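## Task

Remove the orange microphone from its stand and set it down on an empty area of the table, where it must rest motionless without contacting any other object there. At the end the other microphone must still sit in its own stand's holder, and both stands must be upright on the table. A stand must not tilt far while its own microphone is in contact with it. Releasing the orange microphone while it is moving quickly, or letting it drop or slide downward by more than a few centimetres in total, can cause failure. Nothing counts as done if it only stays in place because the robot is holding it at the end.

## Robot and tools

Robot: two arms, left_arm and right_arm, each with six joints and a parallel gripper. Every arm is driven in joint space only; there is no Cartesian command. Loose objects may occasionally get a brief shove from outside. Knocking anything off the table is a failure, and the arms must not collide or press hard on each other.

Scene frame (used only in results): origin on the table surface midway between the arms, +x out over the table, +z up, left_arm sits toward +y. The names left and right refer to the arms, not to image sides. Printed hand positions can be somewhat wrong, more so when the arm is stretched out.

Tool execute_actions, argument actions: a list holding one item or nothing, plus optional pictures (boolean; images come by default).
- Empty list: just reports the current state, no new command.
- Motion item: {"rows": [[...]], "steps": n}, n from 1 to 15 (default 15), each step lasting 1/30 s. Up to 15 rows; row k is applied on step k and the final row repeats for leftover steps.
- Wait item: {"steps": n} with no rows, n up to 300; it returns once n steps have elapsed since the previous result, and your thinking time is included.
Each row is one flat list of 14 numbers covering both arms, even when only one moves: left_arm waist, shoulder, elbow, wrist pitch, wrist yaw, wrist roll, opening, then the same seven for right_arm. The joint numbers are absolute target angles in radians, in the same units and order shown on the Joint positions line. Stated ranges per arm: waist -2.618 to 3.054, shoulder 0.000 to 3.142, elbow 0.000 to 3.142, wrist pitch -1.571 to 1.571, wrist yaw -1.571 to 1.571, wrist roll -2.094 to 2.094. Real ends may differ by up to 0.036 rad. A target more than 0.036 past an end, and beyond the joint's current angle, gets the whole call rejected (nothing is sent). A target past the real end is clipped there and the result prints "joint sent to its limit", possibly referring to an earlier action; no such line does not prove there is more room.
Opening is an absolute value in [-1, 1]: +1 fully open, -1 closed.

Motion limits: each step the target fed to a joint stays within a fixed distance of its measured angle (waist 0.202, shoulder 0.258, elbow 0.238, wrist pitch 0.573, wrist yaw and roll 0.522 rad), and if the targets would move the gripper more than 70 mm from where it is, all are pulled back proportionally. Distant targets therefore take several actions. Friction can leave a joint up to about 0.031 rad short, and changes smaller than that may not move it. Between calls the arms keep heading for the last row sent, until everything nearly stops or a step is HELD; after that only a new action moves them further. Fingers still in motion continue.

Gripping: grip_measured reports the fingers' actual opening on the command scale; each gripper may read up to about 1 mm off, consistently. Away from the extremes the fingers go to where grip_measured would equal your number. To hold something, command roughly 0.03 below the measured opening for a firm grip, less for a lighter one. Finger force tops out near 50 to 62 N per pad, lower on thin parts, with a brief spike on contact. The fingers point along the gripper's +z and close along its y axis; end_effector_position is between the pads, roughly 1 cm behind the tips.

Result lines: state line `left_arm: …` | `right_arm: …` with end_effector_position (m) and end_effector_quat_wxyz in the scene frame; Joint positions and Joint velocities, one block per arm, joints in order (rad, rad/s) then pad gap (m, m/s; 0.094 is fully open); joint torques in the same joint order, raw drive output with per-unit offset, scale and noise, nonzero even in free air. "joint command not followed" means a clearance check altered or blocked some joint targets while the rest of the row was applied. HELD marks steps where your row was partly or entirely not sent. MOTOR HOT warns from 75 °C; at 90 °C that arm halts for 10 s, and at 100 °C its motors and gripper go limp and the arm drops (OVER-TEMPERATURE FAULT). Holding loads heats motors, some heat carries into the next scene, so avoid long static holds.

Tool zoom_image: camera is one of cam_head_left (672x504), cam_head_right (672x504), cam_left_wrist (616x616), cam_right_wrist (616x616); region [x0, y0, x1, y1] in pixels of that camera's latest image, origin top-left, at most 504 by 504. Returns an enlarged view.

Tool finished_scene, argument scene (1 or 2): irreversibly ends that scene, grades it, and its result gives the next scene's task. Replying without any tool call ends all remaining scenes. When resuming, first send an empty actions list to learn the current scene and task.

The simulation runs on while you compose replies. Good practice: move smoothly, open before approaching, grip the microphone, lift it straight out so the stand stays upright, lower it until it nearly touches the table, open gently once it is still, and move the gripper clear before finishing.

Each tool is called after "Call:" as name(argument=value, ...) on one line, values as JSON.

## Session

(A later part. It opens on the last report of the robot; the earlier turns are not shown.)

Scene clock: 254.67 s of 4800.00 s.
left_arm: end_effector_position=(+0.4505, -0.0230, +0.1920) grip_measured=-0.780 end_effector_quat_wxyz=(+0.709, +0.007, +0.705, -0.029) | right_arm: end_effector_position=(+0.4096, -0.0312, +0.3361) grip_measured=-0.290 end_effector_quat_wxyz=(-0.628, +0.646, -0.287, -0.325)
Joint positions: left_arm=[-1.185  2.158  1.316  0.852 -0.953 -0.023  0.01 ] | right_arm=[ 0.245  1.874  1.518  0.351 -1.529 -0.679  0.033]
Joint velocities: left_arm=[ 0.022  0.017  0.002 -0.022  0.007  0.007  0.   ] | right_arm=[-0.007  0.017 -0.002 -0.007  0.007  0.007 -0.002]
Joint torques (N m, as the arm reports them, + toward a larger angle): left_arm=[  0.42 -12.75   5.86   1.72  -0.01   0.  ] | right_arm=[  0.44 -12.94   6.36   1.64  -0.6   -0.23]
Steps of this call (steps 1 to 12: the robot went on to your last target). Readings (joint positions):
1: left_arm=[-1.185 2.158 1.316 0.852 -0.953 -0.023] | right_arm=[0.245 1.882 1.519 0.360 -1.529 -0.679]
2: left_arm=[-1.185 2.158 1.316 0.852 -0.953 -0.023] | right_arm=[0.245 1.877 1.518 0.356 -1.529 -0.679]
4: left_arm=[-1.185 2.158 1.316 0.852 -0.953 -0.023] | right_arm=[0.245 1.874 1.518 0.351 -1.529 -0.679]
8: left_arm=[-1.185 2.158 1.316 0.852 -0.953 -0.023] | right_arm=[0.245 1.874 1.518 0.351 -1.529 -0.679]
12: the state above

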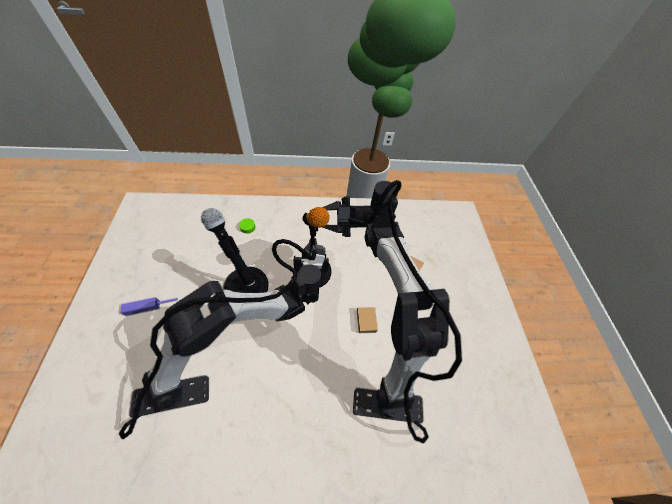

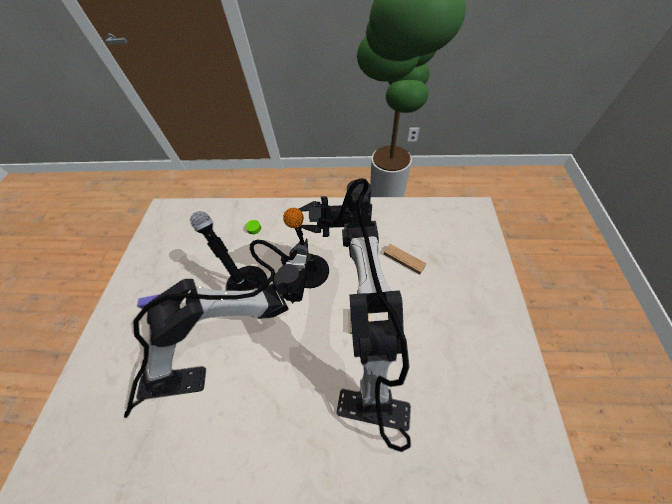

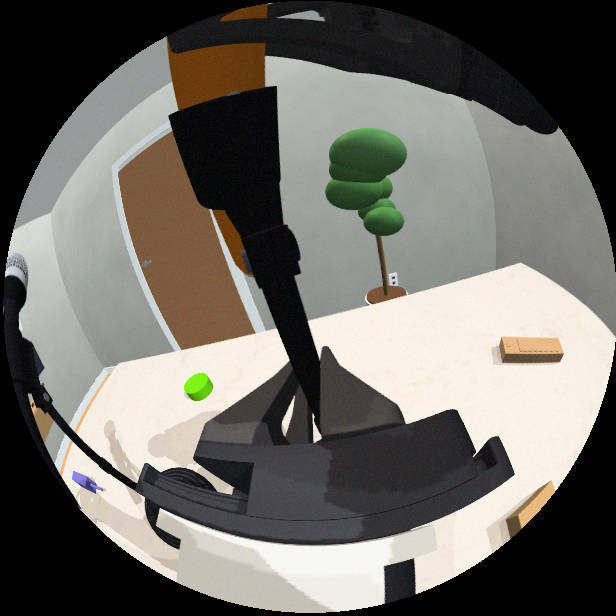

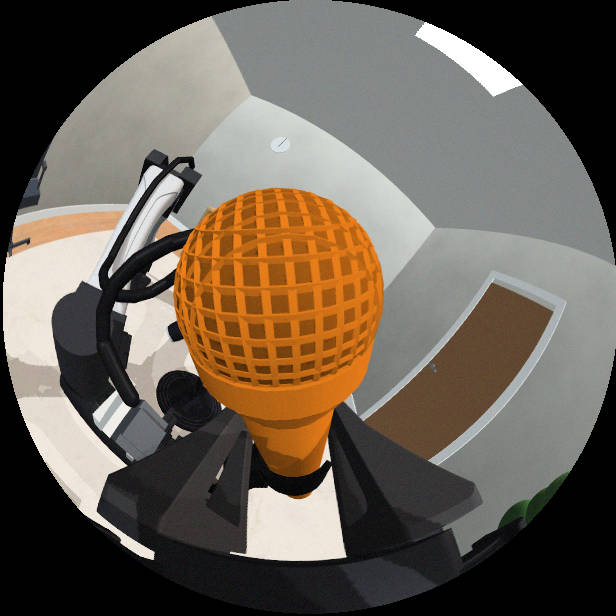

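Call:
execute_actions(actions=[{"rows":[[-1.177,2.158,1.316,0.852,-0.95,-0.02,-0.82,0.248,1.836,1.515,0.366,-1.57,-0.69,-0.33],[-1.177,2.158,1.316,0.852,-0.95,-0.02,-0.82,0.248,1.832,1.52,0.363,-1.57,-0.69,-0.33],[-1.177,2.158,1.316,0.852,-0.95,-0.02,-0.82,0.248,1.827,1.524,0.359,-1.57,-0.69,-0.33],[-1.177,2.158,1.316,0.852,-0.95,-0.02,-0.82,0.248,1.821,1.526,0.354,-1.57,-0.69,-0.33],[-1.177,2.158,1.316,0.852,-0.95,-0.02,-0.82,0.248,1.815,1.527,0.348,-1.57,-0.69,-0.33],[-1.177,2.158,1.316,0.852,-0.95,-0.02,-0.82,0.248,1.808,1.528,0.342,-1.57,-0.69,-0.33],[-1.177,2.158,1.316,0.852,-0.95,-0.02,-0.82,0.248,1.801,1.529,0.336,-1.57,-0.69,-0.33],[-1.177,2.158,1.316,0.852,-0.95,-0.02,-0.82,0.248,1.794,1.53,0.33,-1.57,-0.69,-0.33],[-1.177,2.158,1.316,0.852,-0.95,-0.02,-0.82,0.248,1.787,1.531,0.324,-1.57,-0.69,-0.33],[-1.177,2.158,1.316,0.852,-0.95,-0.02,-0.82,0.248,1.78,1.532,0.318,-1.57,-0.69,-0.33],[-1.177,2.158,1.316,0.852,-0.95,-0.02,-0.82,0.248,1.773,1.533,0.312,-1.57,-0.69,-0.33],[-1.177,2.158,1.316,0.852,-0.95,-0.02,-0.82,0.248,1.767,1.534,0.306,-1.57,-0.69,-0.33],[-1.177,2.158,1.316,0.852,-0.95,-0.02,-0.82,0.248,1.76,1.535,0.3,-1.57,-0.69,-0.33],[-1.177,2.158,1.316,0.852,-0.95,-0.02,-0.82,0.248,1.754,1.536,0.294,-1.57,-0.69,-0.33],[-1.177,2.158,1.316,0.852,-0.95,-0.02,-0.82,0.248,1.748,1.537,0.288,-1.57,-0.69,-0.33]],"steps":15}], pictures=false)

Call:
execute_actions(actions=[{"rows":[[-1.177,2.158,1.316,0.852,-0.95,-0.02,-0.82,0.248,1.742,1.538,0.282,-1.57,-0.69,-0.33],[-1.177,2.158,1.316,0.852,-0.95,-0.02,-0.82,0.248,1.737,1.54,0.276,-1.57,-0.69,-0.33],[-1.177,2.158,1.316,0.852,-0.95,-0.02,-0.82,0.248,1.731,1.541,0.27,-1.57,-0.69,-0.33],[-1.177,2.158,1.316,0.852,-0.95,-0.02,-0.82,0.248,1.726,1.543,0.263,-1.57,-0.69,-0.33],[-1.177,2.158,1.316,0.852,-0.95,-0.02,-0.82,0.248,1.72,1.544,0.257,-1.57,-0.69,-0.33],[-1.177,2.158,1.316,0.852,-0.95,-0.02,-0.82,0.248,1.715,1.546,0.251,-1.57,-0.69,-0.33],[-1.177,2.158,1.316,0.852,-0.95,-0.02,-0.82,0.248,1.71,1.547,0.244,-1.57,-0.69,-0.33],[-1.177,2.158,1.316,0.852,-0.95,-0.02,-0.82,0.248,1.704,1.549,0.238,-1.57,-0.69,-0.33],[-1.177,2.158,1.316,0.852,-0.95,-0.02,-0.82,0.248,1.699,1.55,0.232,-1.57,-0.69,-0.33],[-1.177,2.158,1.316,0.852,-0.95,-0.02,-0.82,0.248,1.693,1.552,0.225,-1.57,-0.69,-0.33],[-1.177,2.158,1.316,0.852,-0.95,-0.02,-0.82,0.248,1.688,1.553,0.219,-1.57,-0.69,-0.33],[-1.177,2.158,1.316,0.852,-0.95,-0.02,-0.82,0.248,1.683,1.555,0.213,-1.57,-0.69,-0.33],[-1.177,2.158,1.316,0.852,-0.95,-0.02,-0.82,0.248,1.677,1.557,0.206,-1.57,-0.69,-0.33],[-1.177,2.158,1.316,0.852,-0.95,-0.02,-0.82,0.248,1.672,1.558,0.2,-1.57,-0.69,-0.33],[-1.177,2.158,1.316,0.852,-0.95,-0.02,-0.82,0.248,1.667,1.56,0.193,-1.57,-0.69,-0.33]],"steps":15}], pictures=false)

Call:
execute_actions(actions=[{"rows":[[-1.177,2.158,1.316,0.852,-0.95,-0.02,-0.82,0.248,1.662,1.562,0.186,-1.57,-0.69,-0.33],[-1.177,2.158,1.316,0.852,-0.95,-0.02,-0.82,0.248,1.657,1.564,0.178,-1.57,-0.69,-0.33],[-1.177,2.158,1.316,0.852,-0.95,-0.02,-0.82,0.248,1.652,1.566,0.17,-1.57,-0.69,-0.33],[-1.177,2.158,1.316,0.852,-0.95,-0.02,-0.82,0.248,1.647,1.569,0.162,-1.57,-0.69,-0.33],[-1.177,2.158,1.316,0.852,-0.95,-0.02,-0.82,0.248,1.642,1.571,0.154,-1.57,-0.69,-0.33],[-1.177,2.158,1.316,0.852,-0.95,-0.02,-0.82,0.248,1.637,1.573,0.146,-1.57,-0.69,-0.33],[-1.177,2.158,1.316,0.852,-0.95,-0.02,-0.82,0.248,1.632,1.576,0.138,-1.57,-0.69,-0.33],[-1.177,2.158,1.316,0.852,-0.95,-0.02,-0.82,0.248,1.627,1.578,0.13,-1.57,-0.69,-0.33],[-1.177,2.158,1.316,0.852,-0.95,-0.02,-0.82,0.248,1.622,1.58,0.122,-1.57,-0.69,-0.33],[-1.177,2.158,1.316,0.852,-0.95,-0.02,-0.82,0.248,1.618,1.582,0.114,-1.57,-0.69,-0.33],[-1.177,2.158,1.316,0.852,-0.95,-0.02,-0.82,0.248,1.614,1.584,0.107,-1.57,-0.69,-0.33],[-1.177,2.158,1.316,0.852,-0.95,-0.02,-0.82,0.248,1.61,1.586,0.1,-1.57,-0.69,-0.33],[-1.177,2.158,1.316,0.852,-0.95,-0.02,-0.82,0.248,1.607,1.587,0.095,-1.57,-0.69,-0.33],[-1.177,2.158,1.316,0.852,-0.95,-0.02,-0.82,0.248,1.605,1.588,0.091,-1.57,-0.69,-0.33],[-1.177,2.158,1.316,0.852,-0.95,-0.02,-0.82,0.248,1.605,1.588,0.09,-1.57,-0.69,-0.33]],"steps":15}], pictures=false)

Call:
execute_actions(actions=[{"steps":12}])

Scene clock: 274.80 s of 4800.00 s.
left_arm: end_effector_position=(+0.4505, -0.0225, +0.1920) grip_measured=-0.780 end_effector_quat_wxyz=(+0.709, +0.005, +0.705, -0.029) | right_arm: end_effector_position=(+0.3923, -0.0339, +0.3595) grip_measured=-0.290 end_effector_quat_wxyz=(-0.627, +0.646, -0.287, -0.326)
Joint positions: left_arm=[-1.185  2.158  1.316  0.852 -0.956 -0.026  0.01 ] | right_arm=[ 0.243  1.8    1.518  0.276 -1.534 -0.679  0.033]
Joint velocities: left_arm=[ 0.007  0.012  0.017 -0.081 -0.007 -0.022 -0.001] | right_arm=[-0.002 -0.208 -0.012 -0.242 -0.081 -0.007 -0.001]
Joint torques (N m, as the arm reports them, + toward a larger angle): left_arm=[  0.44 -12.75   5.84   1.71   0.02   0.03] | right_arm=[  0.48 -12.18   8.26   2.07  -0.48  -0.18]
Steps of this call (steps 1 to 30: the robot went on to your last target; steps 31 to 120: nothing new was sent; then 15.63 s passed at rest; steps 121 to 135: all 15 steps of this action). Readings (joint positions):
121: left_arm=[-1.185 2.158 1.316 0.852 -0.953 -0.023] | right_arm=[0.245 1.874 1.518 0.351 -1.529 -0.679]
122: left_arm=[-1.185 2.158 1.316 0.852 -0.953 -0.023] | right_arm=[0.245 1.874 1.518 0.351 -1.529 -0.679]
124: left_arm=[-1.185 2.158 1.316 0.852 -0.953 -0.023] | right_arm=[0.245 1.871 1.518 0.347 -1.529 -0.679]
128: left_arm=[-1.185 2.158 1.316 0.852 -0.953 -0.024] | right_arm=[0.245 1.853 1.518 0.326 -1.527 -0.679]
135: the state above

Scene clock: 275.30 s of 4800.00 s.
left_arm: end_effector_position=(+0.4506, -0.0219, +0.1921) grip_measured=-0.780 end_effector_quat_wxyz=(+0.709, +0.002, +0.705, -0.029) | right_arm: end_effector_position=(+0.3711, -0.0372, +0.3851) grip_measured=-0.290 end_effector_quat_wxyz=(-0.628, +0.646, -0.287, -0.325)
Joint positions: left_arm=[-1.185  2.158  1.316  0.853 -0.96  -0.029  0.01 ] | right_arm=[ 0.24   1.716  1.518  0.193 -1.533 -0.679  0.033]
Joint velocities: left_arm=[-0.012  0.007 -0.007  0.022 -0.051  0.022  0.   ] | right_arm=[-0.022 -0.149 -0.012 -0.212  0.022 -0.037  0.   ]
Joint torques (N m, as the arm reports them, + toward a larger angle): left_arm=[  0.43 -12.76   5.84   1.71   0.04   0.04] | right_arm=[  0.67 -11.53   9.92   1.78  -0.62  -0.22]
Steps of this call (steps 1 to 15: all 15 steps of this action). Readings (joint positions):
1: left_arm=[-1.185 2.158 1.316 0.852 -0.957 -0.026] | right_arm=[0.243 1.794 1.518 0.269 -1.534 -0.679]
2: left_arm=[-1.185 2.158 1.316 0.853 -0.957 -0.027] | right_arm=[0.243 1.787 1.518 0.263 -1.534 -0.679]
4: left_arm=[-1.185 2.158 1.316 0.853 -0.958 -0.027] | right_arm=[0.242 1.776 1.518 0.252 -1.534 -0.679]
8: left_arm=[-1.185 2.158 1.316 0.853 -0.959 -0.028] | right_arm=[0.241 1.755 1.518 0.229 -1.534 -0.679]
15: the state above

Scene clock: 275.80 s of 4800.00 s.
left_arm: end_effector_position=(+0.4507, -0.0221, +0.1921) grip_measured=-0.780 end_effector_quat_wxyz=(+0.709, +0.003, +0.705, -0.029) | right_arm: end_effector_position=(+0.3476, -0.0395, +0.4158) grip_measured=-0.290 end_effector_quat_wxyz=(-0.629, +0.648, -0.283, -0.324)
Joint positions: left_arm=[-1.184  2.158  1.316  0.853 -0.958 -0.029  0.01 ] | right_arm=[ 0.24   1.639  1.552  0.09  -1.538 -0.679  0.033]
Joint velocities: left_arm=[-0.007  0.002 -0.012 -0.022 -0.022 -0.007  0.001] | right_arm=[ 0.022 -0.154  0.076 -0.051 -0.095 -0.051 -0.   ]
Joint torques (N m, as the arm reports them, + toward a larger angle): left_arm=[  0.25 -12.81   5.76   1.73  -0.05   0.04] | right_arm=[ 1.   -9.6   9.04  1.64 -0.32 -0.19]
Steps of this call (steps 1 to 15: all 15 steps of this action). Readings (joint positions):
1: left_arm=[-1.185 2.158 1.316 0.853 -0.960 -0.029] | right_arm=[0.240 1.710 1.518 0.187 -1.533 -0.679]
2: left_arm=[-1.185 2.158 1.316 0.853 -0.960 -0.029] | right_arm=[0.240 1.704 1.518 0.182 -1.532 -0.679]
4: left_arm=[-1.185 2.158 1.316 0.853 -0.960 -0.029] | right_arm=[0.240 1.695 1.523 0.167 -1.532 -0.679]
8: left_arm=[-1.185 2.158 1.316 0.853 -0.960 -0.029] | right_arm=[0.240 1.674 1.535 0.134 -1.532 -0.679]
15: the state above

Scene clock: 276.20 s of 4800.00 s.
left_arm: end_effector_position=(+0.4506, -0.0233, +0.1921) grip_measured=-0.780 end_effector_quat_wxyz=(+0.709, +0.007, +0.705, -0.030) | right_arm: end_effector_position=(+0.3357, -0.0401, +0.4274) grip_measured=-0.290 end_effector_quat_wxyz=(-0.630, +0.656, -0.263, -0.322)
Joint positions: left_arm=[-1.184  2.158  1.316  0.853 -0.951 -0.025  0.01 ] | right_arm=[ 0.241  1.618  1.567  0.09  -1.564 -0.679  0.033]
Joint velocities: left_arm=[-0.022  0.012  0.002 -0.007 -0.066 -0.022 -0.   ] | right_arm=[-0.017 -0.002 -0.002  0.022 -0.037 -0.037  0.001]
Joint torques (N m, as the arm reports them, + toward a larger angle): left_arm=[  0.39 -12.78   5.85   1.72  -0.06   0.01] | right_arm=[ 0.55 -8.24  8.43  1.59 -0.1  -0.16]
Steps of this call (steps 1 to 12: the robot went on to your last target). Readings (joint positions):
1: left_arm=[-1.184 2.158 1.316 0.853 -0.957 -0.029] | right_arm=[0.240 1.634 1.556 0.090 -1.541 -0.679]
2: left_arm=[-1.184 2.158 1.316 0.853 -0.953 -0.028] | right_arm=[0.240 1.629 1.559 0.090 -1.545 -0.679]
4: left_arm=[-1.184 2.158 1.316 0.853 -0.951 -0.026] | right_arm=[0.241 1.622 1.564 0.090 -1.554 -0.679]
8: left_arm=[-1.184 2.158 1.316 0.853 -0.951 -0.025] | right_arm=[0.241 1.618 1.567 0.090 -1.562 -0.679]
12: the state above

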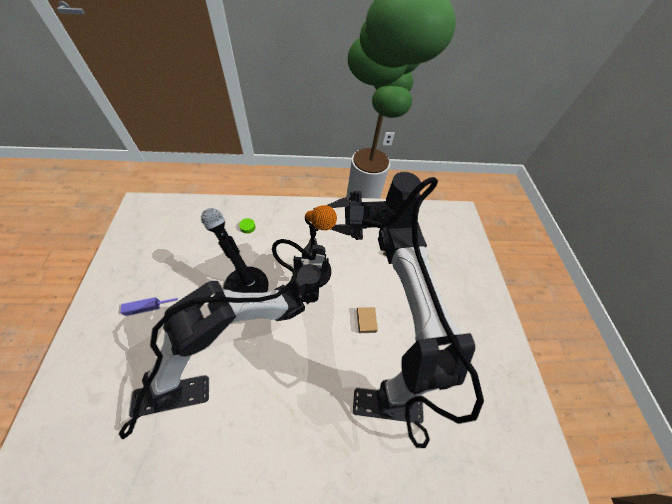

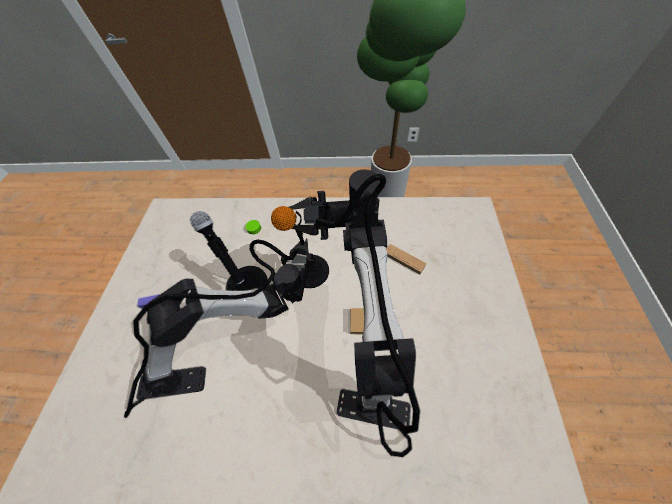

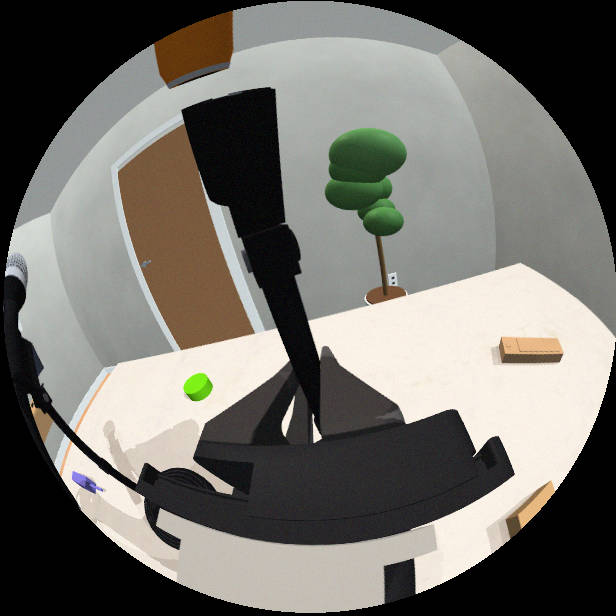

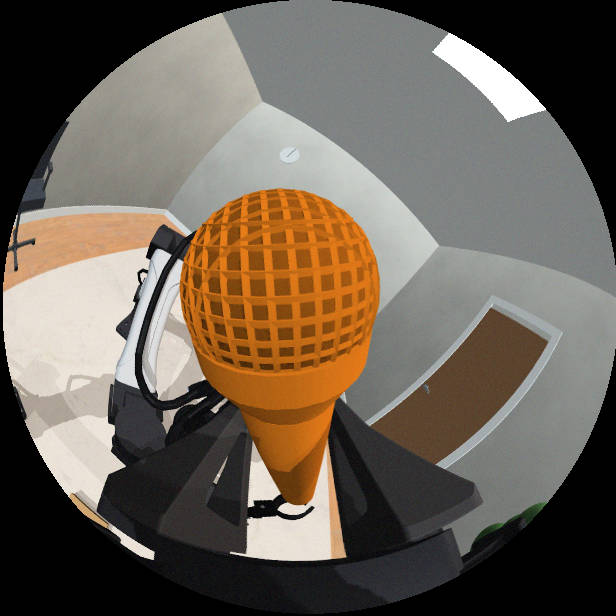

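Call:
execute_actions(actions=[{"rows":[[-1.185,2.158,1.316,0.852,-0.95,-0.02,-0.78,0.248,1.603,1.59,0.085,-1.57,-0.69,-0.33],[-1.185,2.158,1.316,0.852,-0.95,-0.02,-0.74,0.248,1.6,1.593,0.078,-1.57,-0.69,-0.33],[-1.185,2.158,1.316,0.852,-0.95,-0.02,-0.68,0.248,1.596,1.596,0.07,-1.57,-0.69,-0.33],[-1.185,2.158,1.316,0.852,-0.95,-0.02,-0.6,0.248,1.591,1.6,0.06,-1.57,-0.69,-0.33],[-1.185,2.158,1.316,0.852,-0.95,-0.02,-0.51,0.248,1.586,1.604,0.049,-1.57,-0.69,-0.33],[-1.185,2.158,1.316,0.852,-0.95,-0.02,-0.42,0.248,1.581,1.608,0.038,-1.57,-0.69,-0.33],[-1.185,2.158,1.316,0.852,-0.95,-0.02,-0.33,0.246,1.576,1.612,0.027,-1.57,-0.69,-0.33],[-1.185,2.158,1.316,0.852,-0.95,-0.02,-0.24,0.243,1.571,1.616,0.016,-1.57,-0.69,-0.33],[-1.185,2.158,1.316,0.852,-0.95,-0.02,-0.15,0.24,1.566,1.62,0.005,-1.57,-0.69,-0.33],[-1.185,2.158,1.316,0.852,-0.95,-0.02,-0.06,0.236,1.561,1.624,-0.005,-1.57,-0.69,-0.33],[-1.185,2.158,1.316,0.852,-0.95,-0.02,0.03,0.232,1.556,1.627,-0.014,-1.57,-0.69,-0.33],[-1.185,2.158,1.316,0.852,-0.95,-0.02,0.12,0.227,1.552,1.63,-0.022,-1.57,-0.69,-0.33],[-1.185,2.158,1.316,0.852,-0.95,-0.02,0.21,0.221,1.549,1.632,-0.029,-1.57,-0.69,-0.33],[-1.185,2.158,1.316,0.852,-0.95,-0.02,0.3,0.214,1.547,1.634,-0.035,-1.57,-0.69,-0.33],[-1.185,2.158,1.316,0.852,-0.955,-0.02,0.4,0.206,1.545,1.635,-0.04,-1.57,-0.69,-0.33]],"steps":15}], pictures=false)

Call:
execute_actions(actions=[{"rows":[[-1.186,2.158,1.315,0.852,-0.96,-0.02,0.4,0.196,1.545,1.635,-0.042,-1.568,-0.689,-0.33],[-1.189,2.157,1.314,0.854,-0.966,-0.02,0.4,0.185,1.547,1.633,-0.046,-1.56,-0.686,-0.33],[-1.193,2.156,1.311,0.856,-0.974,-0.02,0.4,0.172,1.548,1.631,-0.054,-1.55,-0.681,-0.33],[-1.198,2.154,1.307,0.859,-0.984,-0.02,0.4,0.157,1.551,1.629,-0.063,-1.535,-0.675,-0.33],[-1.205,2.152,1.302,0.863,-0.995,-0.02,0.4,0.14,1.554,1.626,-0.076,-1.516,-0.666,-0.33],[-1.214,2.15,1.297,0.867,-1.007,-0.02,0.4,0.121,1.558,1.622,-0.091,-1.493,-0.656,-0.33],[-1.223,2.147,1.29,0.872,-1.02,-0.02,0.4,0.1,1.562,1.617,-0.108,-1.467,-0.645,-0.33],[-1.233,2.144,1.283,0.878,-1.034,-0.02,0.4,0.078,1.567,1.612,-0.128,-1.437,-0.631,-0.33],[-1.244,2.141,1.276,0.884,-1.049,-0.02,0.4,0.054,1.573,1.607,-0.149,-1.406,-0.617,-0.33],[-1.256,2.138,1.268,0.89,-1.064,-0.02,0.4,0.029,1.578,1.601,-0.172,-1.371,-0.602,-0.33],[-1.269,2.134,1.259,0.897,-1.08,-0.02,0.4,0.003,1.585,1.595,-0.198,-1.333,-0.585,-0.33],[-1.282,2.131,1.251,0.904,-1.096,-0.02,0.4,-0.024,1.591,1.588,-0.224,-1.294,-0.568,-0.33],[-1.295,2.127,1.241,0.911,-1.112,-0.02,0.4,-0.052,1.599,1.58,-0.252,-1.251,-0.549,-0.33],[-1.309,2.123,1.232,0.919,-1.129,-0.02,0.4,-0.08,1.606,1.573,-0.282,-1.207,-0.529,-0.33],[-1.323,2.119,1.223,0.926,-1.145,-0.02,0.4,-0.108,1.614,1.565,-0.312,-1.161,-0.509,-0.33]],"steps":15}], pictures=false)

Call:
execute_actions(actions=[{"rows":[[-1.336,2.115,1.214,0.933,-1.161,-0.02,0.4,-0.138,1.622,1.557,-0.343,-1.113,-0.488,-0.33],[-1.35,2.111,1.205,0.941,-1.176,-0.02,0.4,-0.168,1.63,1.549,-0.376,-1.064,-0.466,-0.33],[-1.363,2.107,1.195,0.948,-1.191,-0.02,0.4,-0.198,1.638,1.54,-0.41,-1.014,-0.444,-0.33],[-1.376,2.104,1.187,0.955,-1.205,-0.02,0.4,-0.227,1.647,1.531,-0.443,-0.963,-0.421,-0.33],[-1.389,2.1,1.178,0.962,-1.218,-0.02,0.4,-0.256,1.656,1.522,-0.478,-0.911,-0.398,-0.33],[-1.401,2.097,1.17,0.968,-1.23,-0.02,0.4,-0.282,1.664,1.514,-0.513,-0.859,-0.375,-0.33],[-1.412,2.094,1.163,0.974,-1.241,-0.02,0.4,-0.307,1.673,1.505,-0.547,-0.807,-0.352,-0.33],[-1.422,2.091,1.156,0.98,-1.251,-0.02,0.4,-0.33,1.682,1.495,-0.583,-0.753,-0.328,-0.33],[-1.431,2.088,1.149,0.985,-1.259,-0.02,0.4,-0.351,1.691,1.487,-0.618,-0.701,-0.305,-0.33],[-1.44,2.086,1.144,0.989,-1.266,-0.02,0.4,-0.369,1.699,1.478,-0.652,-0.649,-0.282,-0.33],[-1.447,2.084,1.139,0.993,-1.271,-0.02,0.4,-0.385,1.708,1.469,-0.687,-0.597,-0.259,-0.33],[-1.452,2.082,1.135,0.996,-1.274,-0.02,0.4,-0.398,1.717,1.46,-0.72,-0.546,-0.236,-0.33],[-1.456,2.081,1.132,0.998,-1.275,-0.02,0.4,-0.407,1.725,1.451,-0.754,-0.496,-0.214,-0.33],[-1.459,2.08,1.131,1.0,-1.275,-0.02,0.4,-0.413,1.733,1.443,-0.787,-0.447,-0.192,-0.33],[-1.46,2.08,1.13,1.0,-1.275,-0.02,0.4,-0.415,1.741,1.435,-0.818,-0.399,-0.171,-0.33]],"steps":15}], pictures=false)

Call:
execute_actions(actions=[{"rows":[[-1.46,2.08,1.13,1.0,-1.275,-0.02,0.4,-0.415,1.749,1.427,-0.849,-0.353,-0.151,-0.33],[-1.46,2.08,1.13,1.0,-1.275,-0.02,0.4,-0.415,1.756,1.42,-0.878,-0.309,-0.131,-0.33],[-1.46,2.08,1.13,1.0,-1.275,-0.02,0.4,-0.415,1.764,1.412,-0.906,-0.267,-0.113,-0.33],[-1.46,2.08,1.13,1.0,-1.275,-0.02,0.4,-0.415,1.77,1.406,-0.933,-0.227,-0.095,-0.33],[-1.46,2.08,1.13,1.0,-1.275,-0.02,0.4,-0.415,1.777,1.399,-0.958,-0.189,-0.078,-0.33],[-1.46,2.08,1.13,1.0,-1.275,-0.02,0.4,-0.415,1.782,1.393,-0.981,-0.154,-0.063,-0.33],[-1.46,2.08,1.13,1.0,-1.275,-0.02,0.4,-0.415,1.788,1.388,-1.002,-0.123,-0.049,-0.33],[-1.46,2.08,1.13,1.0,-1.275,-0.02,0.4,-0.415,1.793,1.383,-1.022,-0.093,-0.036,-0.33],[-1.46,2.08,1.13,1.0,-1.275,-0.02,0.4,-0.415,1.797,1.378,-1.039,-0.067,-0.024,-0.33],[-1.46,2.08,1.13,1.0,-1.275,-0.02,0.4,-0.415,1.801,1.374,-1.054,-0.044,-0.014,-0.33],[-1.46,2.08,1.13,1.0,-1.275,-0.02,0.4,-0.415,1.804,1.371,-1.067,-0.025,-0.005,-0.33],[-1.46,2.08,1.13,1.0,-1.275,-0.02,0.4,-0.415,1.807,1.369,-1.076,-0.011,0.001,-0.33],[-1.46,2.08,1.13,1.0,-1.275,-0.02,0.4,-0.415,1.808,1.367,-1.084,0.001,0.006,-0.33],[-1.46,2.08,1.13,1.0,-1.275,-0.02,0.4,-0.415,1.81,1.365,-1.095,0.008,0.009,-0.33],[-1.46,2.08,1.13,1.0,-1.275,-0.02,0.4,-0.415,1.81,1.365,-1.105,0.01,0.01,-0.33]],"steps":15}], pictures=false)

Call:
execute_actions(actions=[{"steps":20}])

Scene clock: 313.03 s of 4800.00 s.
left_arm: end_effector_position=(+0.4506, -0.0233, +0.1920) grip_measured=+0.351 end_effector_quat_wxyz=(+0.709, +0.007, +0.705, -0.030) | right_arm: end_effector_position=(+0.3181, -0.0458, +0.4512) grip_measured=-0.290 end_effector_quat_wxyz=(-0.632, +0.656, -0.265, -0.318)
Joint positions: left_arm=[-1.184  2.158  1.316  0.852 -0.951 -0.024  0.063] | right_arm=[ 0.229  1.565  1.609 -0.003 -1.568 -0.679  0.033]
Joint velocities: left_arm=[ 0.002 -0.022 -0.027 -0.066  0.022  0.022  0.094] | right_arm=[-0.188 -0.149  0.11  -0.139 -0.022 -0.095  0.   ]
Joint torques (N m, as the arm reports them, + toward a larger angle): left_arm=[ -0.32 -12.87   5.91   1.7   -0.08   0.04] | right_arm=[-0.71 -7.3   8.02  1.4  -0.03 -0.19]
Steps of this call (steps 1 to 30: the robot went on to your last target; steps 31 to 120: nothing new was sent; then 32.33 s passed at rest; steps 121 to 135: all 15 steps of this action). Readings (joint positions):
121: left_arm=[-1.184 2.158 1.316 0.853 -0.951 -0.025] | right_arm=[0.241 1.618 1.567 0.090 -1.566 -0.679]
122: left_arm=[-1.184 2.158 1.316 0.852 -0.951 -0.025] | right_arm=[0.241 1.618 1.567 0.089 -1.566 -0.679]
124: left_arm=[-1.184 2.158 1.316 0.852 -0.951 -0.025] | right_arm=[0.241 1.618 1.567 0.084 -1.566 -0.679]
128: left_arm=[-1.184 2.158 1.316 0.852 -0.951 -0.024] | right_arm=[0.241 1.610 1.578 0.050 -1.566 -0.679]
135: the state above

Scene clock: 313.53 s of 4800.00 s.
left_arm: end_effector_position=(+0.4053, -0.0348, +0.1817) grip_measured=+0.398 end_effector_quat_wxyz=(+0.707, +0.004, +0.707, -0.020) | right_arm: end_effector_position=(+0.4035, -0.1557, +0.4246) grip_measured=-0.290 end_effector_quat_wxyz=(+0.650, -0.506, +0.514, +0.240)
Joint positions: left_arm=[-1.29   2.147  1.256  0.89  -1.075 -0.024  0.066] | right_arm=[-0.051  1.577  1.603 -0.193 -1.323 -0.585  0.033]
Joint velocities: left_arm=[-0.418 -0.095 -0.271  0.227 -0.447 -0.022 -0.   ] | right_arm=[-0.784  0.183 -0.183 -0.755  1.062  0.374  0.001]
Joint torques (N m, as the arm reports them, + toward a larger angle): left_arm=[ -0.63 -14.15   4.49   1.77  -0.13   0.  ] | right_arm=[-0.56 -5.07  5.56  1.6  -0.19 -0.09]
Steps of this call (steps 1 to 15: all 15 steps of this action). Readings (joint positions):
1: left_arm=[-1.184 2.158 1.316 0.852 -0.951 -0.024] | right_arm=[0.222 1.561 1.612 -0.007 -1.568 -0.679]
2: left_arm=[-1.184 2.158 1.316 0.852 -0.951 -0.024] | right_arm=[0.213 1.558 1.613 -0.011 -1.568 -0.679]
4: left_arm=[-1.184 2.158 1.316 0.852 -0.958 -0.024] | right_arm=[0.190 1.556 1.614 -0.021 -1.565 -0.679]
8: left_arm=[-1.199 2.158 1.314 0.858 -0.987 -0.024] | right_arm=[0.124 1.556 1.614 -0.065 -1.519 -0.666]
15: the state above

Scene clock: 314.03 s of 4800.00 s.
left_arm: end_effector_position=(+0.3339, -0.0404, +0.1809) grip_measured=+0.398 end_effector_quat_wxyz=(+0.710, -0.010, +0.704, -0.026) | right_arm: end_effector_position=(+0.4295, -0.3928, +0.2050) grip_measured=-0.290 end_effector_quat_wxyz=(+0.403, +0.019, +0.905, +0.134)
Joint positions: left_arm=[-1.451  2.1    1.152  0.977 -1.247 -0.024  0.066] | right_arm=[-0.405  1.717  1.469 -0.651 -0.615 -0.285  0.033]
Joint velocities: left_arm=[-0.085 -0.012 -0.037  0.095 -0.139 -0.037  0.   ] | right_arm=[-0.339  0.266 -0.305 -1.033  1.634  0.711 -0.001]
Joint torques (N m, as the arm reports them, + toward a larger angle): left_arm=[ -0.3  -12.99   4.08   1.65  -0.09   0.01] | right_arm=[ 0.91 -7.71  6.09  1.65 -0.86 -0.02]
Steps of this call (steps 1 to 15: all 15 steps of this action). Readings (joint positions):
1: left_arm=[-1.305 2.144 1.247 0.895 -1.089 -0.024] | right_arm=[-0.079 1.585 1.596 -0.216 -1.286 -0.569]
2: left_arm=[-1.319 2.141 1.238 0.901 -1.104 -0.024] | right_arm=[-0.107 1.594 1.588 -0.241 -1.247 -0.553]
4: left_arm=[-1.347 2.133 1.219 0.914 -1.133 -0.024] | right_arm=[-0.161 1.613 1.572 -0.295 -1.166 -0.520]
8: left_arm=[-1.398 2.116 1.187 0.942 -1.188 -0.024] | right_arm=[-0.267 1.653 1.535 -0.413 -0.987 -0.445]
15: the state above

Scene clock: 314.53 s of 4800.00 s.
left_arm: end_effector_position=(+0.3324, -0.0378, +0.1817) grip_measured=+0.398 end_effector_quat_wxyz=(+0.711, -0.019, +0.703, -0.025) | right_arm: end_effector_position=(+0.3058, -0.4270, +0.0827) grip_measured=-0.290 end_effector_quat_wxyz=(+0.064, +0.259, +0.964, +0.011)
Joint positions: left_arm=[-1.455  2.1    1.149  0.99  -1.265 -0.024  0.066] | right_arm=[-0.418  1.798  1.382 -1.039 -0.059 -0.033  0.033]
Joint velocities: left_arm=[-0.002 -0.022 -0.007  0.037 -0.081 -0.095 -0.   ] | right_arm=[-0.002  0.027 -0.032 -0.374  0.476  0.271  0.001]
Joint torques (N m, as the arm reports them, + toward a larger angle): left_arm=[ -0.46 -13.17   3.92   1.62  -0.06   0.  ] | right_arm=[ 0.32 -7.52  5.34  0.63 -0.07 -0.06]
Steps of this call (steps 1 to 15: all 15 steps of this action). Readings (joint positions):
1: left_arm=[-1.454 2.100 1.150 0.980 -1.251 -0.024] | right_arm=[-0.414 1.726 1.459 -0.687 -0.560 -0.262]
2: left_arm=[-1.455 2.100 1.150 0.982 -1.254 -0.024] | right_arm=[-0.418 1.736 1.449 -0.723 -0.507 -0.238]
4: left_arm=[-1.455 2.100 1.149 0.985 -1.259 -0.024] | right_arm=[-0.418 1.753 1.431 -0.791 -0.411 -0.195]
8: left_arm=[-1.455 2.100 1.149 0.988 -1.263 -0.024] | right_arm=[-0.418 1.779 1.404 -0.910 -0.246 -0.120]
15: the state above

Scene clock: 315.20 s of 4800.00 s.
left_arm: end_effector_position=(+0.3324, -0.0377, +0.1817) grip_measured=+0.398 end_effector_quat_wxyz=(+0.711, -0.019, +0.703, -0.024) | right_arm: end_effector_position=(+0.2907, -0.4302, +0.0809) grip_measured=-0.290 end_effector_quat_wxyz=(+0.033, +0.277, +0.960, -0.011)
Joint positions: left_arm=[-1.455  2.1    1.149  0.99  -1.266 -0.024  0.066] | right_arm=[-0.418  1.799  1.381 -1.083  0.003 -0.001  0.033]
Joint velocities: left_arm=[-0.022  0.007 -0.017  0.095  0.022  0.037 -0.001] | right_arm=[-0.007 -0.002 -0.002 -0.022 -0.037 -0.007 -0.001]
Joint torques (N m, as the arm reports them, + toward a larger angle): left_arm=[ -0.45 -13.14   3.94   1.63  -0.1    0.01] | right_arm=[ 0.53 -7.61  5.21  0.42  0.03  0.01]
Steps of this call (steps 1 to 20: the robot went on to your last target). Readings (joint positions):
1: left_arm=[-1.455 2.100 1.149 0.990 -1.265 -0.024] | right_arm=[-0.418 1.799 1.382 -1.050 -0.046 -0.026]
2: left_arm=[-1.455 2.100 1.149 0.990 -1.266 -0.024] | right_arm=[-0.418 1.799 1.381 -1.059 -0.035 -0.021]
4: left_arm=[-1.455 2.100 1.149 0.990 -1.266 -0.024] | right_arm=[-0.418 1.799 1.381 -1.071 -0.020 -0.014]
8: left_arm=[-1.455 2.100 1.149 0.990 -1.266 -0.024] | right_arm=[-0.418 1.799 1.381 -1.079 -0.005 -0.006]
20: the state above

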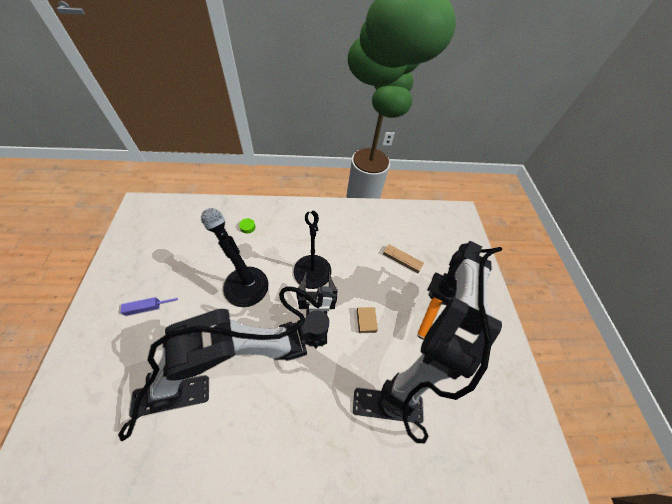

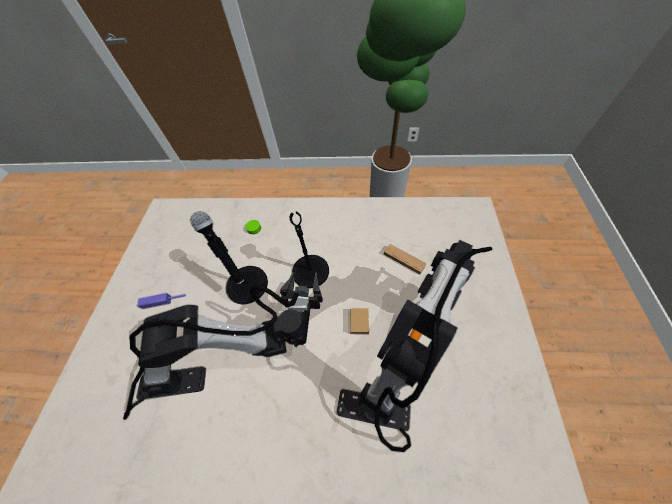

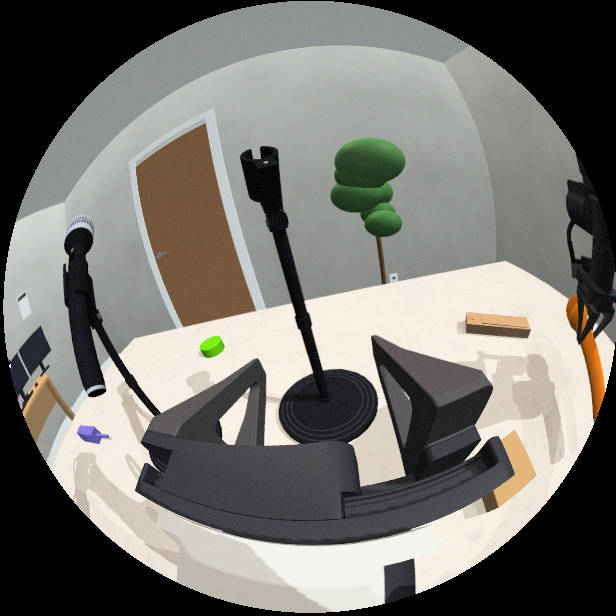

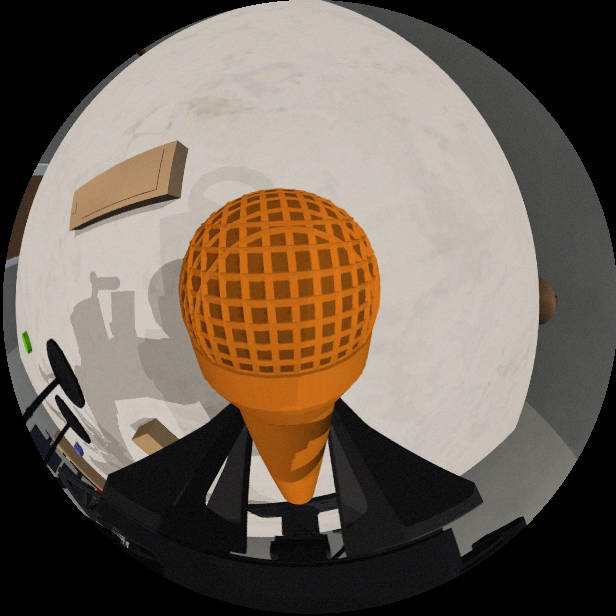

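Call:
execute_actions(actions=[{"rows":[[-1.455,2.1,1.14,0.99,-1.27,-0.02,0.4,-0.42,1.811,1.362,-1.08,0.005,0.005,-0.33],[-1.455,2.105,1.145,0.99,-1.27,-0.02,0.4,-0.425,1.813,1.357,-1.07,0.005,0.005,-0.33],[-1.455,2.105,1.145,0.99,-1.27,-0.02,0.4,-0.431,1.815,1.35,-1.06,0.005,0.005,-0.33],[-1.455,2.105,1.145,0.99,-1.27,-0.02,0.4,-0.437,1.818,1.342,-1.049,0.005,0.005,-0.33],[-1.455,2.105,1.145,0.99,-1.27,-0.02,0.4,-0.444,1.821,1.333,-1.037,0.005,0.005,-0.33],[-1.455,2.105,1.145,0.99,-1.27,-0.02,0.4,-0.451,1.824,1.323,-1.024,0.005,0.005,-0.33],[-1.455,2.105,1.145,0.99,-1.27,-0.02,0.4,-0.458,1.827,1.313,-1.011,0.005,0.005,-0.33],[-1.455,2.105,1.145,0.99,-1.27,-0.02,0.4,-0.465,1.83,1.303,-0.998,0.005,0.005,-0.33],[-1.455,2.105,1.145,0.99,-1.27,-0.02,0.4,-0.471,1.833,1.293,-0.985,0.005,0.005,-0.33],[-1.455,2.105,1.145,0.99,-1.27,-0.02,0.4,-0.476,1.836,1.283,-0.972,0.005,0.005,-0.33],[-1.455,2.105,1.145,0.99,-1.27,-0.02,0.4,-0.48,1.839,1.274,-0.96,0.005,0.005,-0.33],[-1.455,2.105,1.145,0.99,-1.27,-0.02,0.4,-0.483,1.842,1.266,-0.949,0.005,0.005,-0.33],[-1.455,2.105,1.145,0.99,-1.27,-0.02,0.4,-0.485,1.844,1.259,-0.94,0.005,0.005,-0.33],[-1.455,2.105,1.145,0.99,-1.27,-0.02,0.4,-0.485,1.846,1.252,-0.932,0.005,0.005,-0.33],[-1.455,2.105,1.145,0.99,-1.27,-0.02,0.4,-0.485,1.848,1.246,-0.925,0.005,0.005,-0.33]],"steps":15}], pictures=false)

Call:
execute_actions(actions=[{"rows":[[-1.455,2.105,1.145,0.99,-1.27,-0.02,0.4,-0.485,1.849,1.243,-0.921,0.005,0.005,-0.33],[-1.455,2.105,1.145,0.99,-1.27,-0.02,0.4,-0.485,1.85,1.241,-0.918,0.005,0.005,-0.33],[-1.455,2.105,1.145,0.99,-1.27,-0.02,0.4,-0.485,1.852,1.239,-0.915,0.005,0.005,-0.33],[-1.455,2.105,1.145,0.99,-1.27,-0.02,0.4,-0.485,1.853,1.237,-0.912,0.005,0.005,-0.33],[-1.455,2.105,1.145,0.99,-1.27,-0.02,0.4,-0.485,1.854,1.235,-0.909,0.005,0.005,-0.33],[-1.455,2.105,1.145,0.99,-1.27,-0.02,0.4,-0.485,1.855,1.233,-0.906,0.005,0.005,-0.33],[-1.455,2.105,1.145,0.99,-1.27,-0.02,0.4,-0.485,1.856,1.231,-0.903,0.005,0.005,-0.33],[-1.455,2.105,1.145,0.99,-1.27,-0.02,0.4,-0.485,1.858,1.229,-0.9,0.005,0.005,-0.33],[-1.455,2.105,1.145,0.99,-1.27,-0.02,0.4,-0.485,1.859,1.227,-0.897,0.005,0.005,-0.33],[-1.455,2.105,1.145,0.99,-1.27,-0.02,0.4,-0.485,1.86,1.225,-0.894,0.005,0.005,-0.33],[-1.455,2.105,1.145,0.99,-1.27,-0.02,0.4,-0.485,1.861,1.223,-0.891,0.005,0.005,-0.33],[-1.455,2.105,1.145,0.99,-1.27,-0.02,0.4,-0.485,1.862,1.221,-0.888,0.005,0.005,-0.33],[-1.455,2.105,1.145,0.99,-1.27,-0.02,0.4,-0.485,1.863,1.219,-0.885,0.005,0.005,-0.33],[-1.455,2.105,1.145,0.99,-1.27,-0.02,0.4,-0.485,1.864,1.217,-0.882,0.005,0.005,-0.33],[-1.455,2.105,1.145,0.99,-1.27,-0.02,0.4,-0.485,1.865,1.216,-0.879,0.005,0.005,-0.33]],"steps":15}], pictures=false)

Call:
execute_actions(actions=[{"rows":[[-1.455,2.105,1.145,0.99,-1.27,-0.02,0.4,-0.485,1.866,1.214,-0.877,0.005,0.005,-0.33],[-1.455,2.105,1.145,0.99,-1.27,-0.02,0.4,-0.485,1.867,1.213,-0.875,0.005,0.005,-0.33],[-1.455,2.105,1.145,0.99,-1.27,-0.02,0.4,-0.485,1.868,1.211,-0.872,0.005,0.005,-0.33],[-1.455,2.105,1.145,0.99,-1.27,-0.02,0.4,-0.485,1.869,1.21,-0.87,0.005,0.005,-0.33],[-1.455,2.105,1.145,0.99,-1.27,-0.02,0.4,-0.485,1.87,1.208,-0.867,0.005,0.005,-0.33],[-1.455,2.105,1.145,0.99,-1.27,-0.02,0.4,-0.485,1.871,1.207,-0.865,0.005,0.005,-0.33],[-1.455,2.105,1.145,0.99,-1.27,-0.02,0.4,-0.485,1.872,1.205,-0.862,0.005,0.005,-0.33],[-1.455,2.105,1.145,0.99,-1.27,-0.02,0.4,-0.485,1.873,1.204,-0.86,0.005,0.005,-0.33],[-1.455,2.105,1.145,0.99,-1.27,-0.02,0.4,-0.485,1.873,1.202,-0.858,0.005,0.005,-0.33]],"steps":15}])

Scene clock: 336.50 s of 4800.00 s.
left_arm: end_effector_position=(+0.3324, -0.0377, +0.1817) grip_measured=+0.398 end_effector_quat_wxyz=(+0.711, -0.019, +0.703, -0.024) | right_arm: end_effector_position=(+0.2711, -0.4423, +0.0435) grip_measured=-0.290 end_effector_quat_wxyz=(+0.014, +0.306, +0.952, -0.007)
Joint positions: left_arm=[-1.455  2.1    1.149  0.99  -1.266 -0.024  0.066] | right_arm=[-0.48   1.833  1.274 -0.98   0.004 -0.001  0.033]
Joint velocities: left_arm=[ 0.002 -0.012  0.002 -0.051  0.037  0.022 -0.   ] | right_arm=[-0.032  0.085 -0.203  0.271  0.007 -0.007 -0.   ]
Joint torques (N m, as the arm reports them, + toward a larger angle): left_arm=[ -0.07 -11.25   4.99   1.54  -0.06   0.01] | right_arm=[-0.07 -7.7   4.68  0.69 -0.07 -0.08]
Steps of this call (steps 1 to 15: the robot went on to your last target; steps 16 to 100: nothing new was sent; then 17.47 s passed at rest; steps 101 to 115: all 15 steps of this action). Readings (joint positions):
101: left_arm=[-1.455 2.100 1.149 0.990 -1.266 -0.024] | right_arm=[-0.418 1.799 1.381 -1.083 0.004 -0.001]
102: left_arm=[-1.455 2.100 1.149 0.990 -1.266 -0.024] | right_arm=[-0.418 1.799 1.381 -1.083 0.004 -0.001]
104: left_arm=[-1.455 2.100 1.149 0.990 -1.266 -0.024] | right_arm=[-0.420 1.799 1.376 -1.077 0.004 -0.001]
108: left_arm=[-1.455 2.100 1.149 0.990 -1.266 -0.024] | right_arm=[-0.443 1.804 1.342 -1.048 0.003 -0.001]
115: the state above

Scene clock: 337.00 s of 4800.00 s.
left_arm: end_effector_position=(+0.3324, -0.0377, +0.1817) grip_measured=+0.398 end_effector_quat_wxyz=(+0.711, -0.019, +0.703, -0.024) | right_arm: end_effector_position=(+0.2756, -0.4458, +0.0324) grip_measured=-0.290 end_effector_quat_wxyz=(+0.028, +0.306, +0.951, -0.011)
Joint positions: left_arm=[-1.455  2.1    1.149  0.99  -1.266 -0.024  0.066] | right_arm=[-0.48   1.844  1.239 -0.907  0.004 -0.001  0.033]
Joint velocities: left_arm=[ 0.027  0.002 -0.007  0.022 -0.081 -0.066 -0.   ] | right_arm=[-0.007  0.066 -0.037  0.022  0.022  0.037 -0.002]
Joint torques (N m, as the arm reports them, + toward a larger angle): left_arm=[ -0.13 -11.27   5.02   1.53  -0.06   0.01] | right_arm=[-0.31 -7.27  4.68  0.77 -0.04 -0.07]
Steps of this call (steps 1 to 15: all 15 steps of this action). Readings (joint positions):
1: left_arm=[-1.455 2.100 1.149 0.990 -1.266 -0.024] | right_arm=[-0.480 1.836 1.268 -0.972 0.004 -0.001]
2: left_arm=[-1.455 2.100 1.149 0.990 -1.266 -0.024] | right_arm=[-0.480 1.838 1.263 -0.965 0.004 -0.001]
4: left_arm=[-1.455 2.100 1.149 0.990 -1.266 -0.024] | right_arm=[-0.480 1.840 1.257 -0.954 0.004 -0.001]
8: left_arm=[-1.455 2.100 1.149 0.990 -1.266 -0.024] | right_arm=[-0.480 1.841 1.252 -0.933 0.004 -0.001]
15: the state above

Scene clock: 337.50 s of 4800.00 s.
left_arm: end_effector_position=(+0.3324, -0.0377, +0.1817) grip_measured=+0.398 end_effector_quat_wxyz=(+0.711, -0.019, +0.703, -0.024) | right_arm: end_effector_position=(+0.2755, -0.4457, +0.0272) grip_measured=-0.290 end_effector_quat_wxyz=(+0.027, +0.306, +0.951, -0.011)
Joint positions: left_arm=[-1.455  2.1    1.149  0.99  -1.266 -0.024  0.066] | right_arm=[-0.48   1.851  1.227 -0.888  0.004 -0.001  0.033]
Joint velocities: left_arm=[ 0.002  0.007 -0.027 -0.007 -0.066  0.051  0.   ] | right_arm=[ 0.007 -0.007 -0.007  0.037 -0.007 -0.095  0.001]
Joint torques (N m, as the arm reports them, + toward a larger angle): left_arm=[ -0.12 -11.27   5.03   1.53  -0.08   0.  ] | right_arm=[-0.26 -6.62  4.25  0.92 -0.03 -0.06]
Steps of this call (steps 1 to 15: all 15 steps of this action). Readings (joint positions):
1: left_arm=[-1.455 2.100 1.149 0.990 -1.266 -0.024] | right_arm=[-0.480 1.846 1.238 -0.904 0.004 -0.001]
2: left_arm=[-1.455 2.100 1.149 0.990 -1.266 -0.024] | right_arm=[-0.480 1.848 1.237 -0.901 0.004 -0.001]
4: left_arm=[-1.455 2.100 1.149 0.990 -1.266 -0.024] | right_arm=[-0.480 1.851 1.234 -0.899 0.004 -0.001]
8: left_arm=[-1.455 2.100 1.149 0.990 -1.266 -0.024] | right_arm=[-0.480 1.851 1.231 -0.894 0.004 -0.001]
15: the state above

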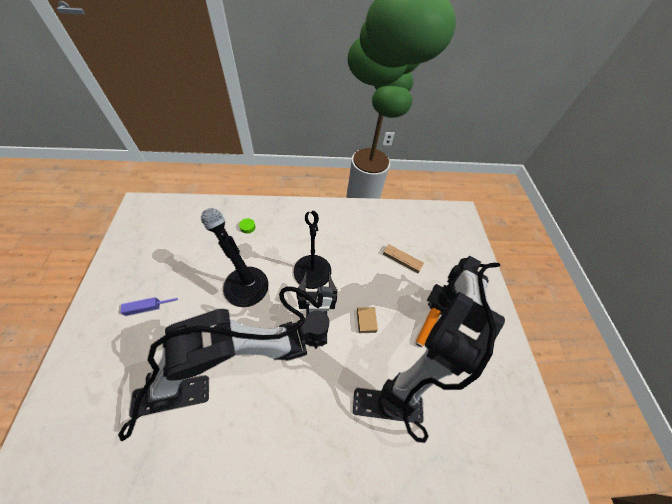

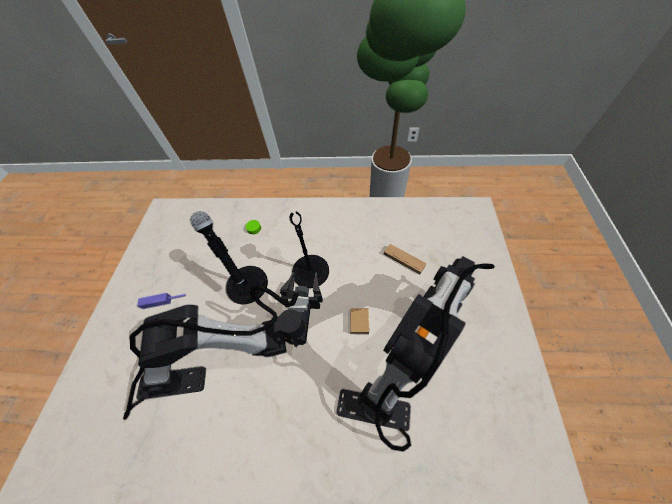

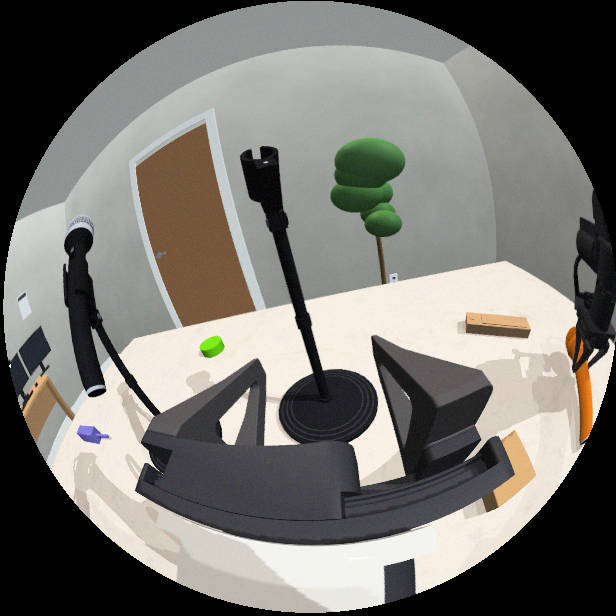

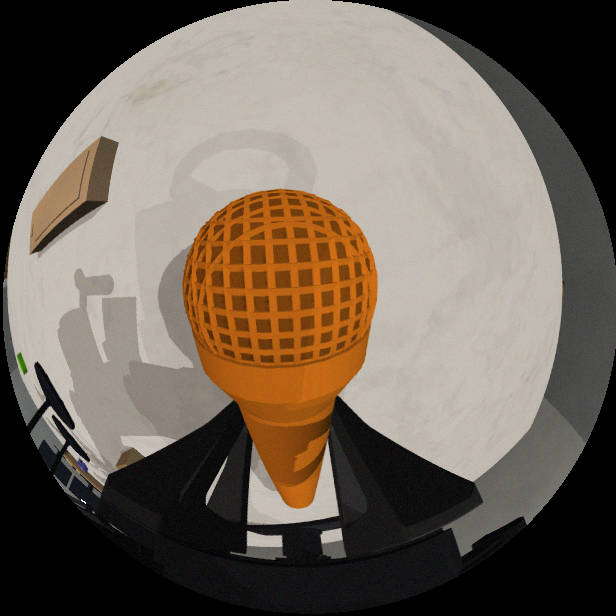

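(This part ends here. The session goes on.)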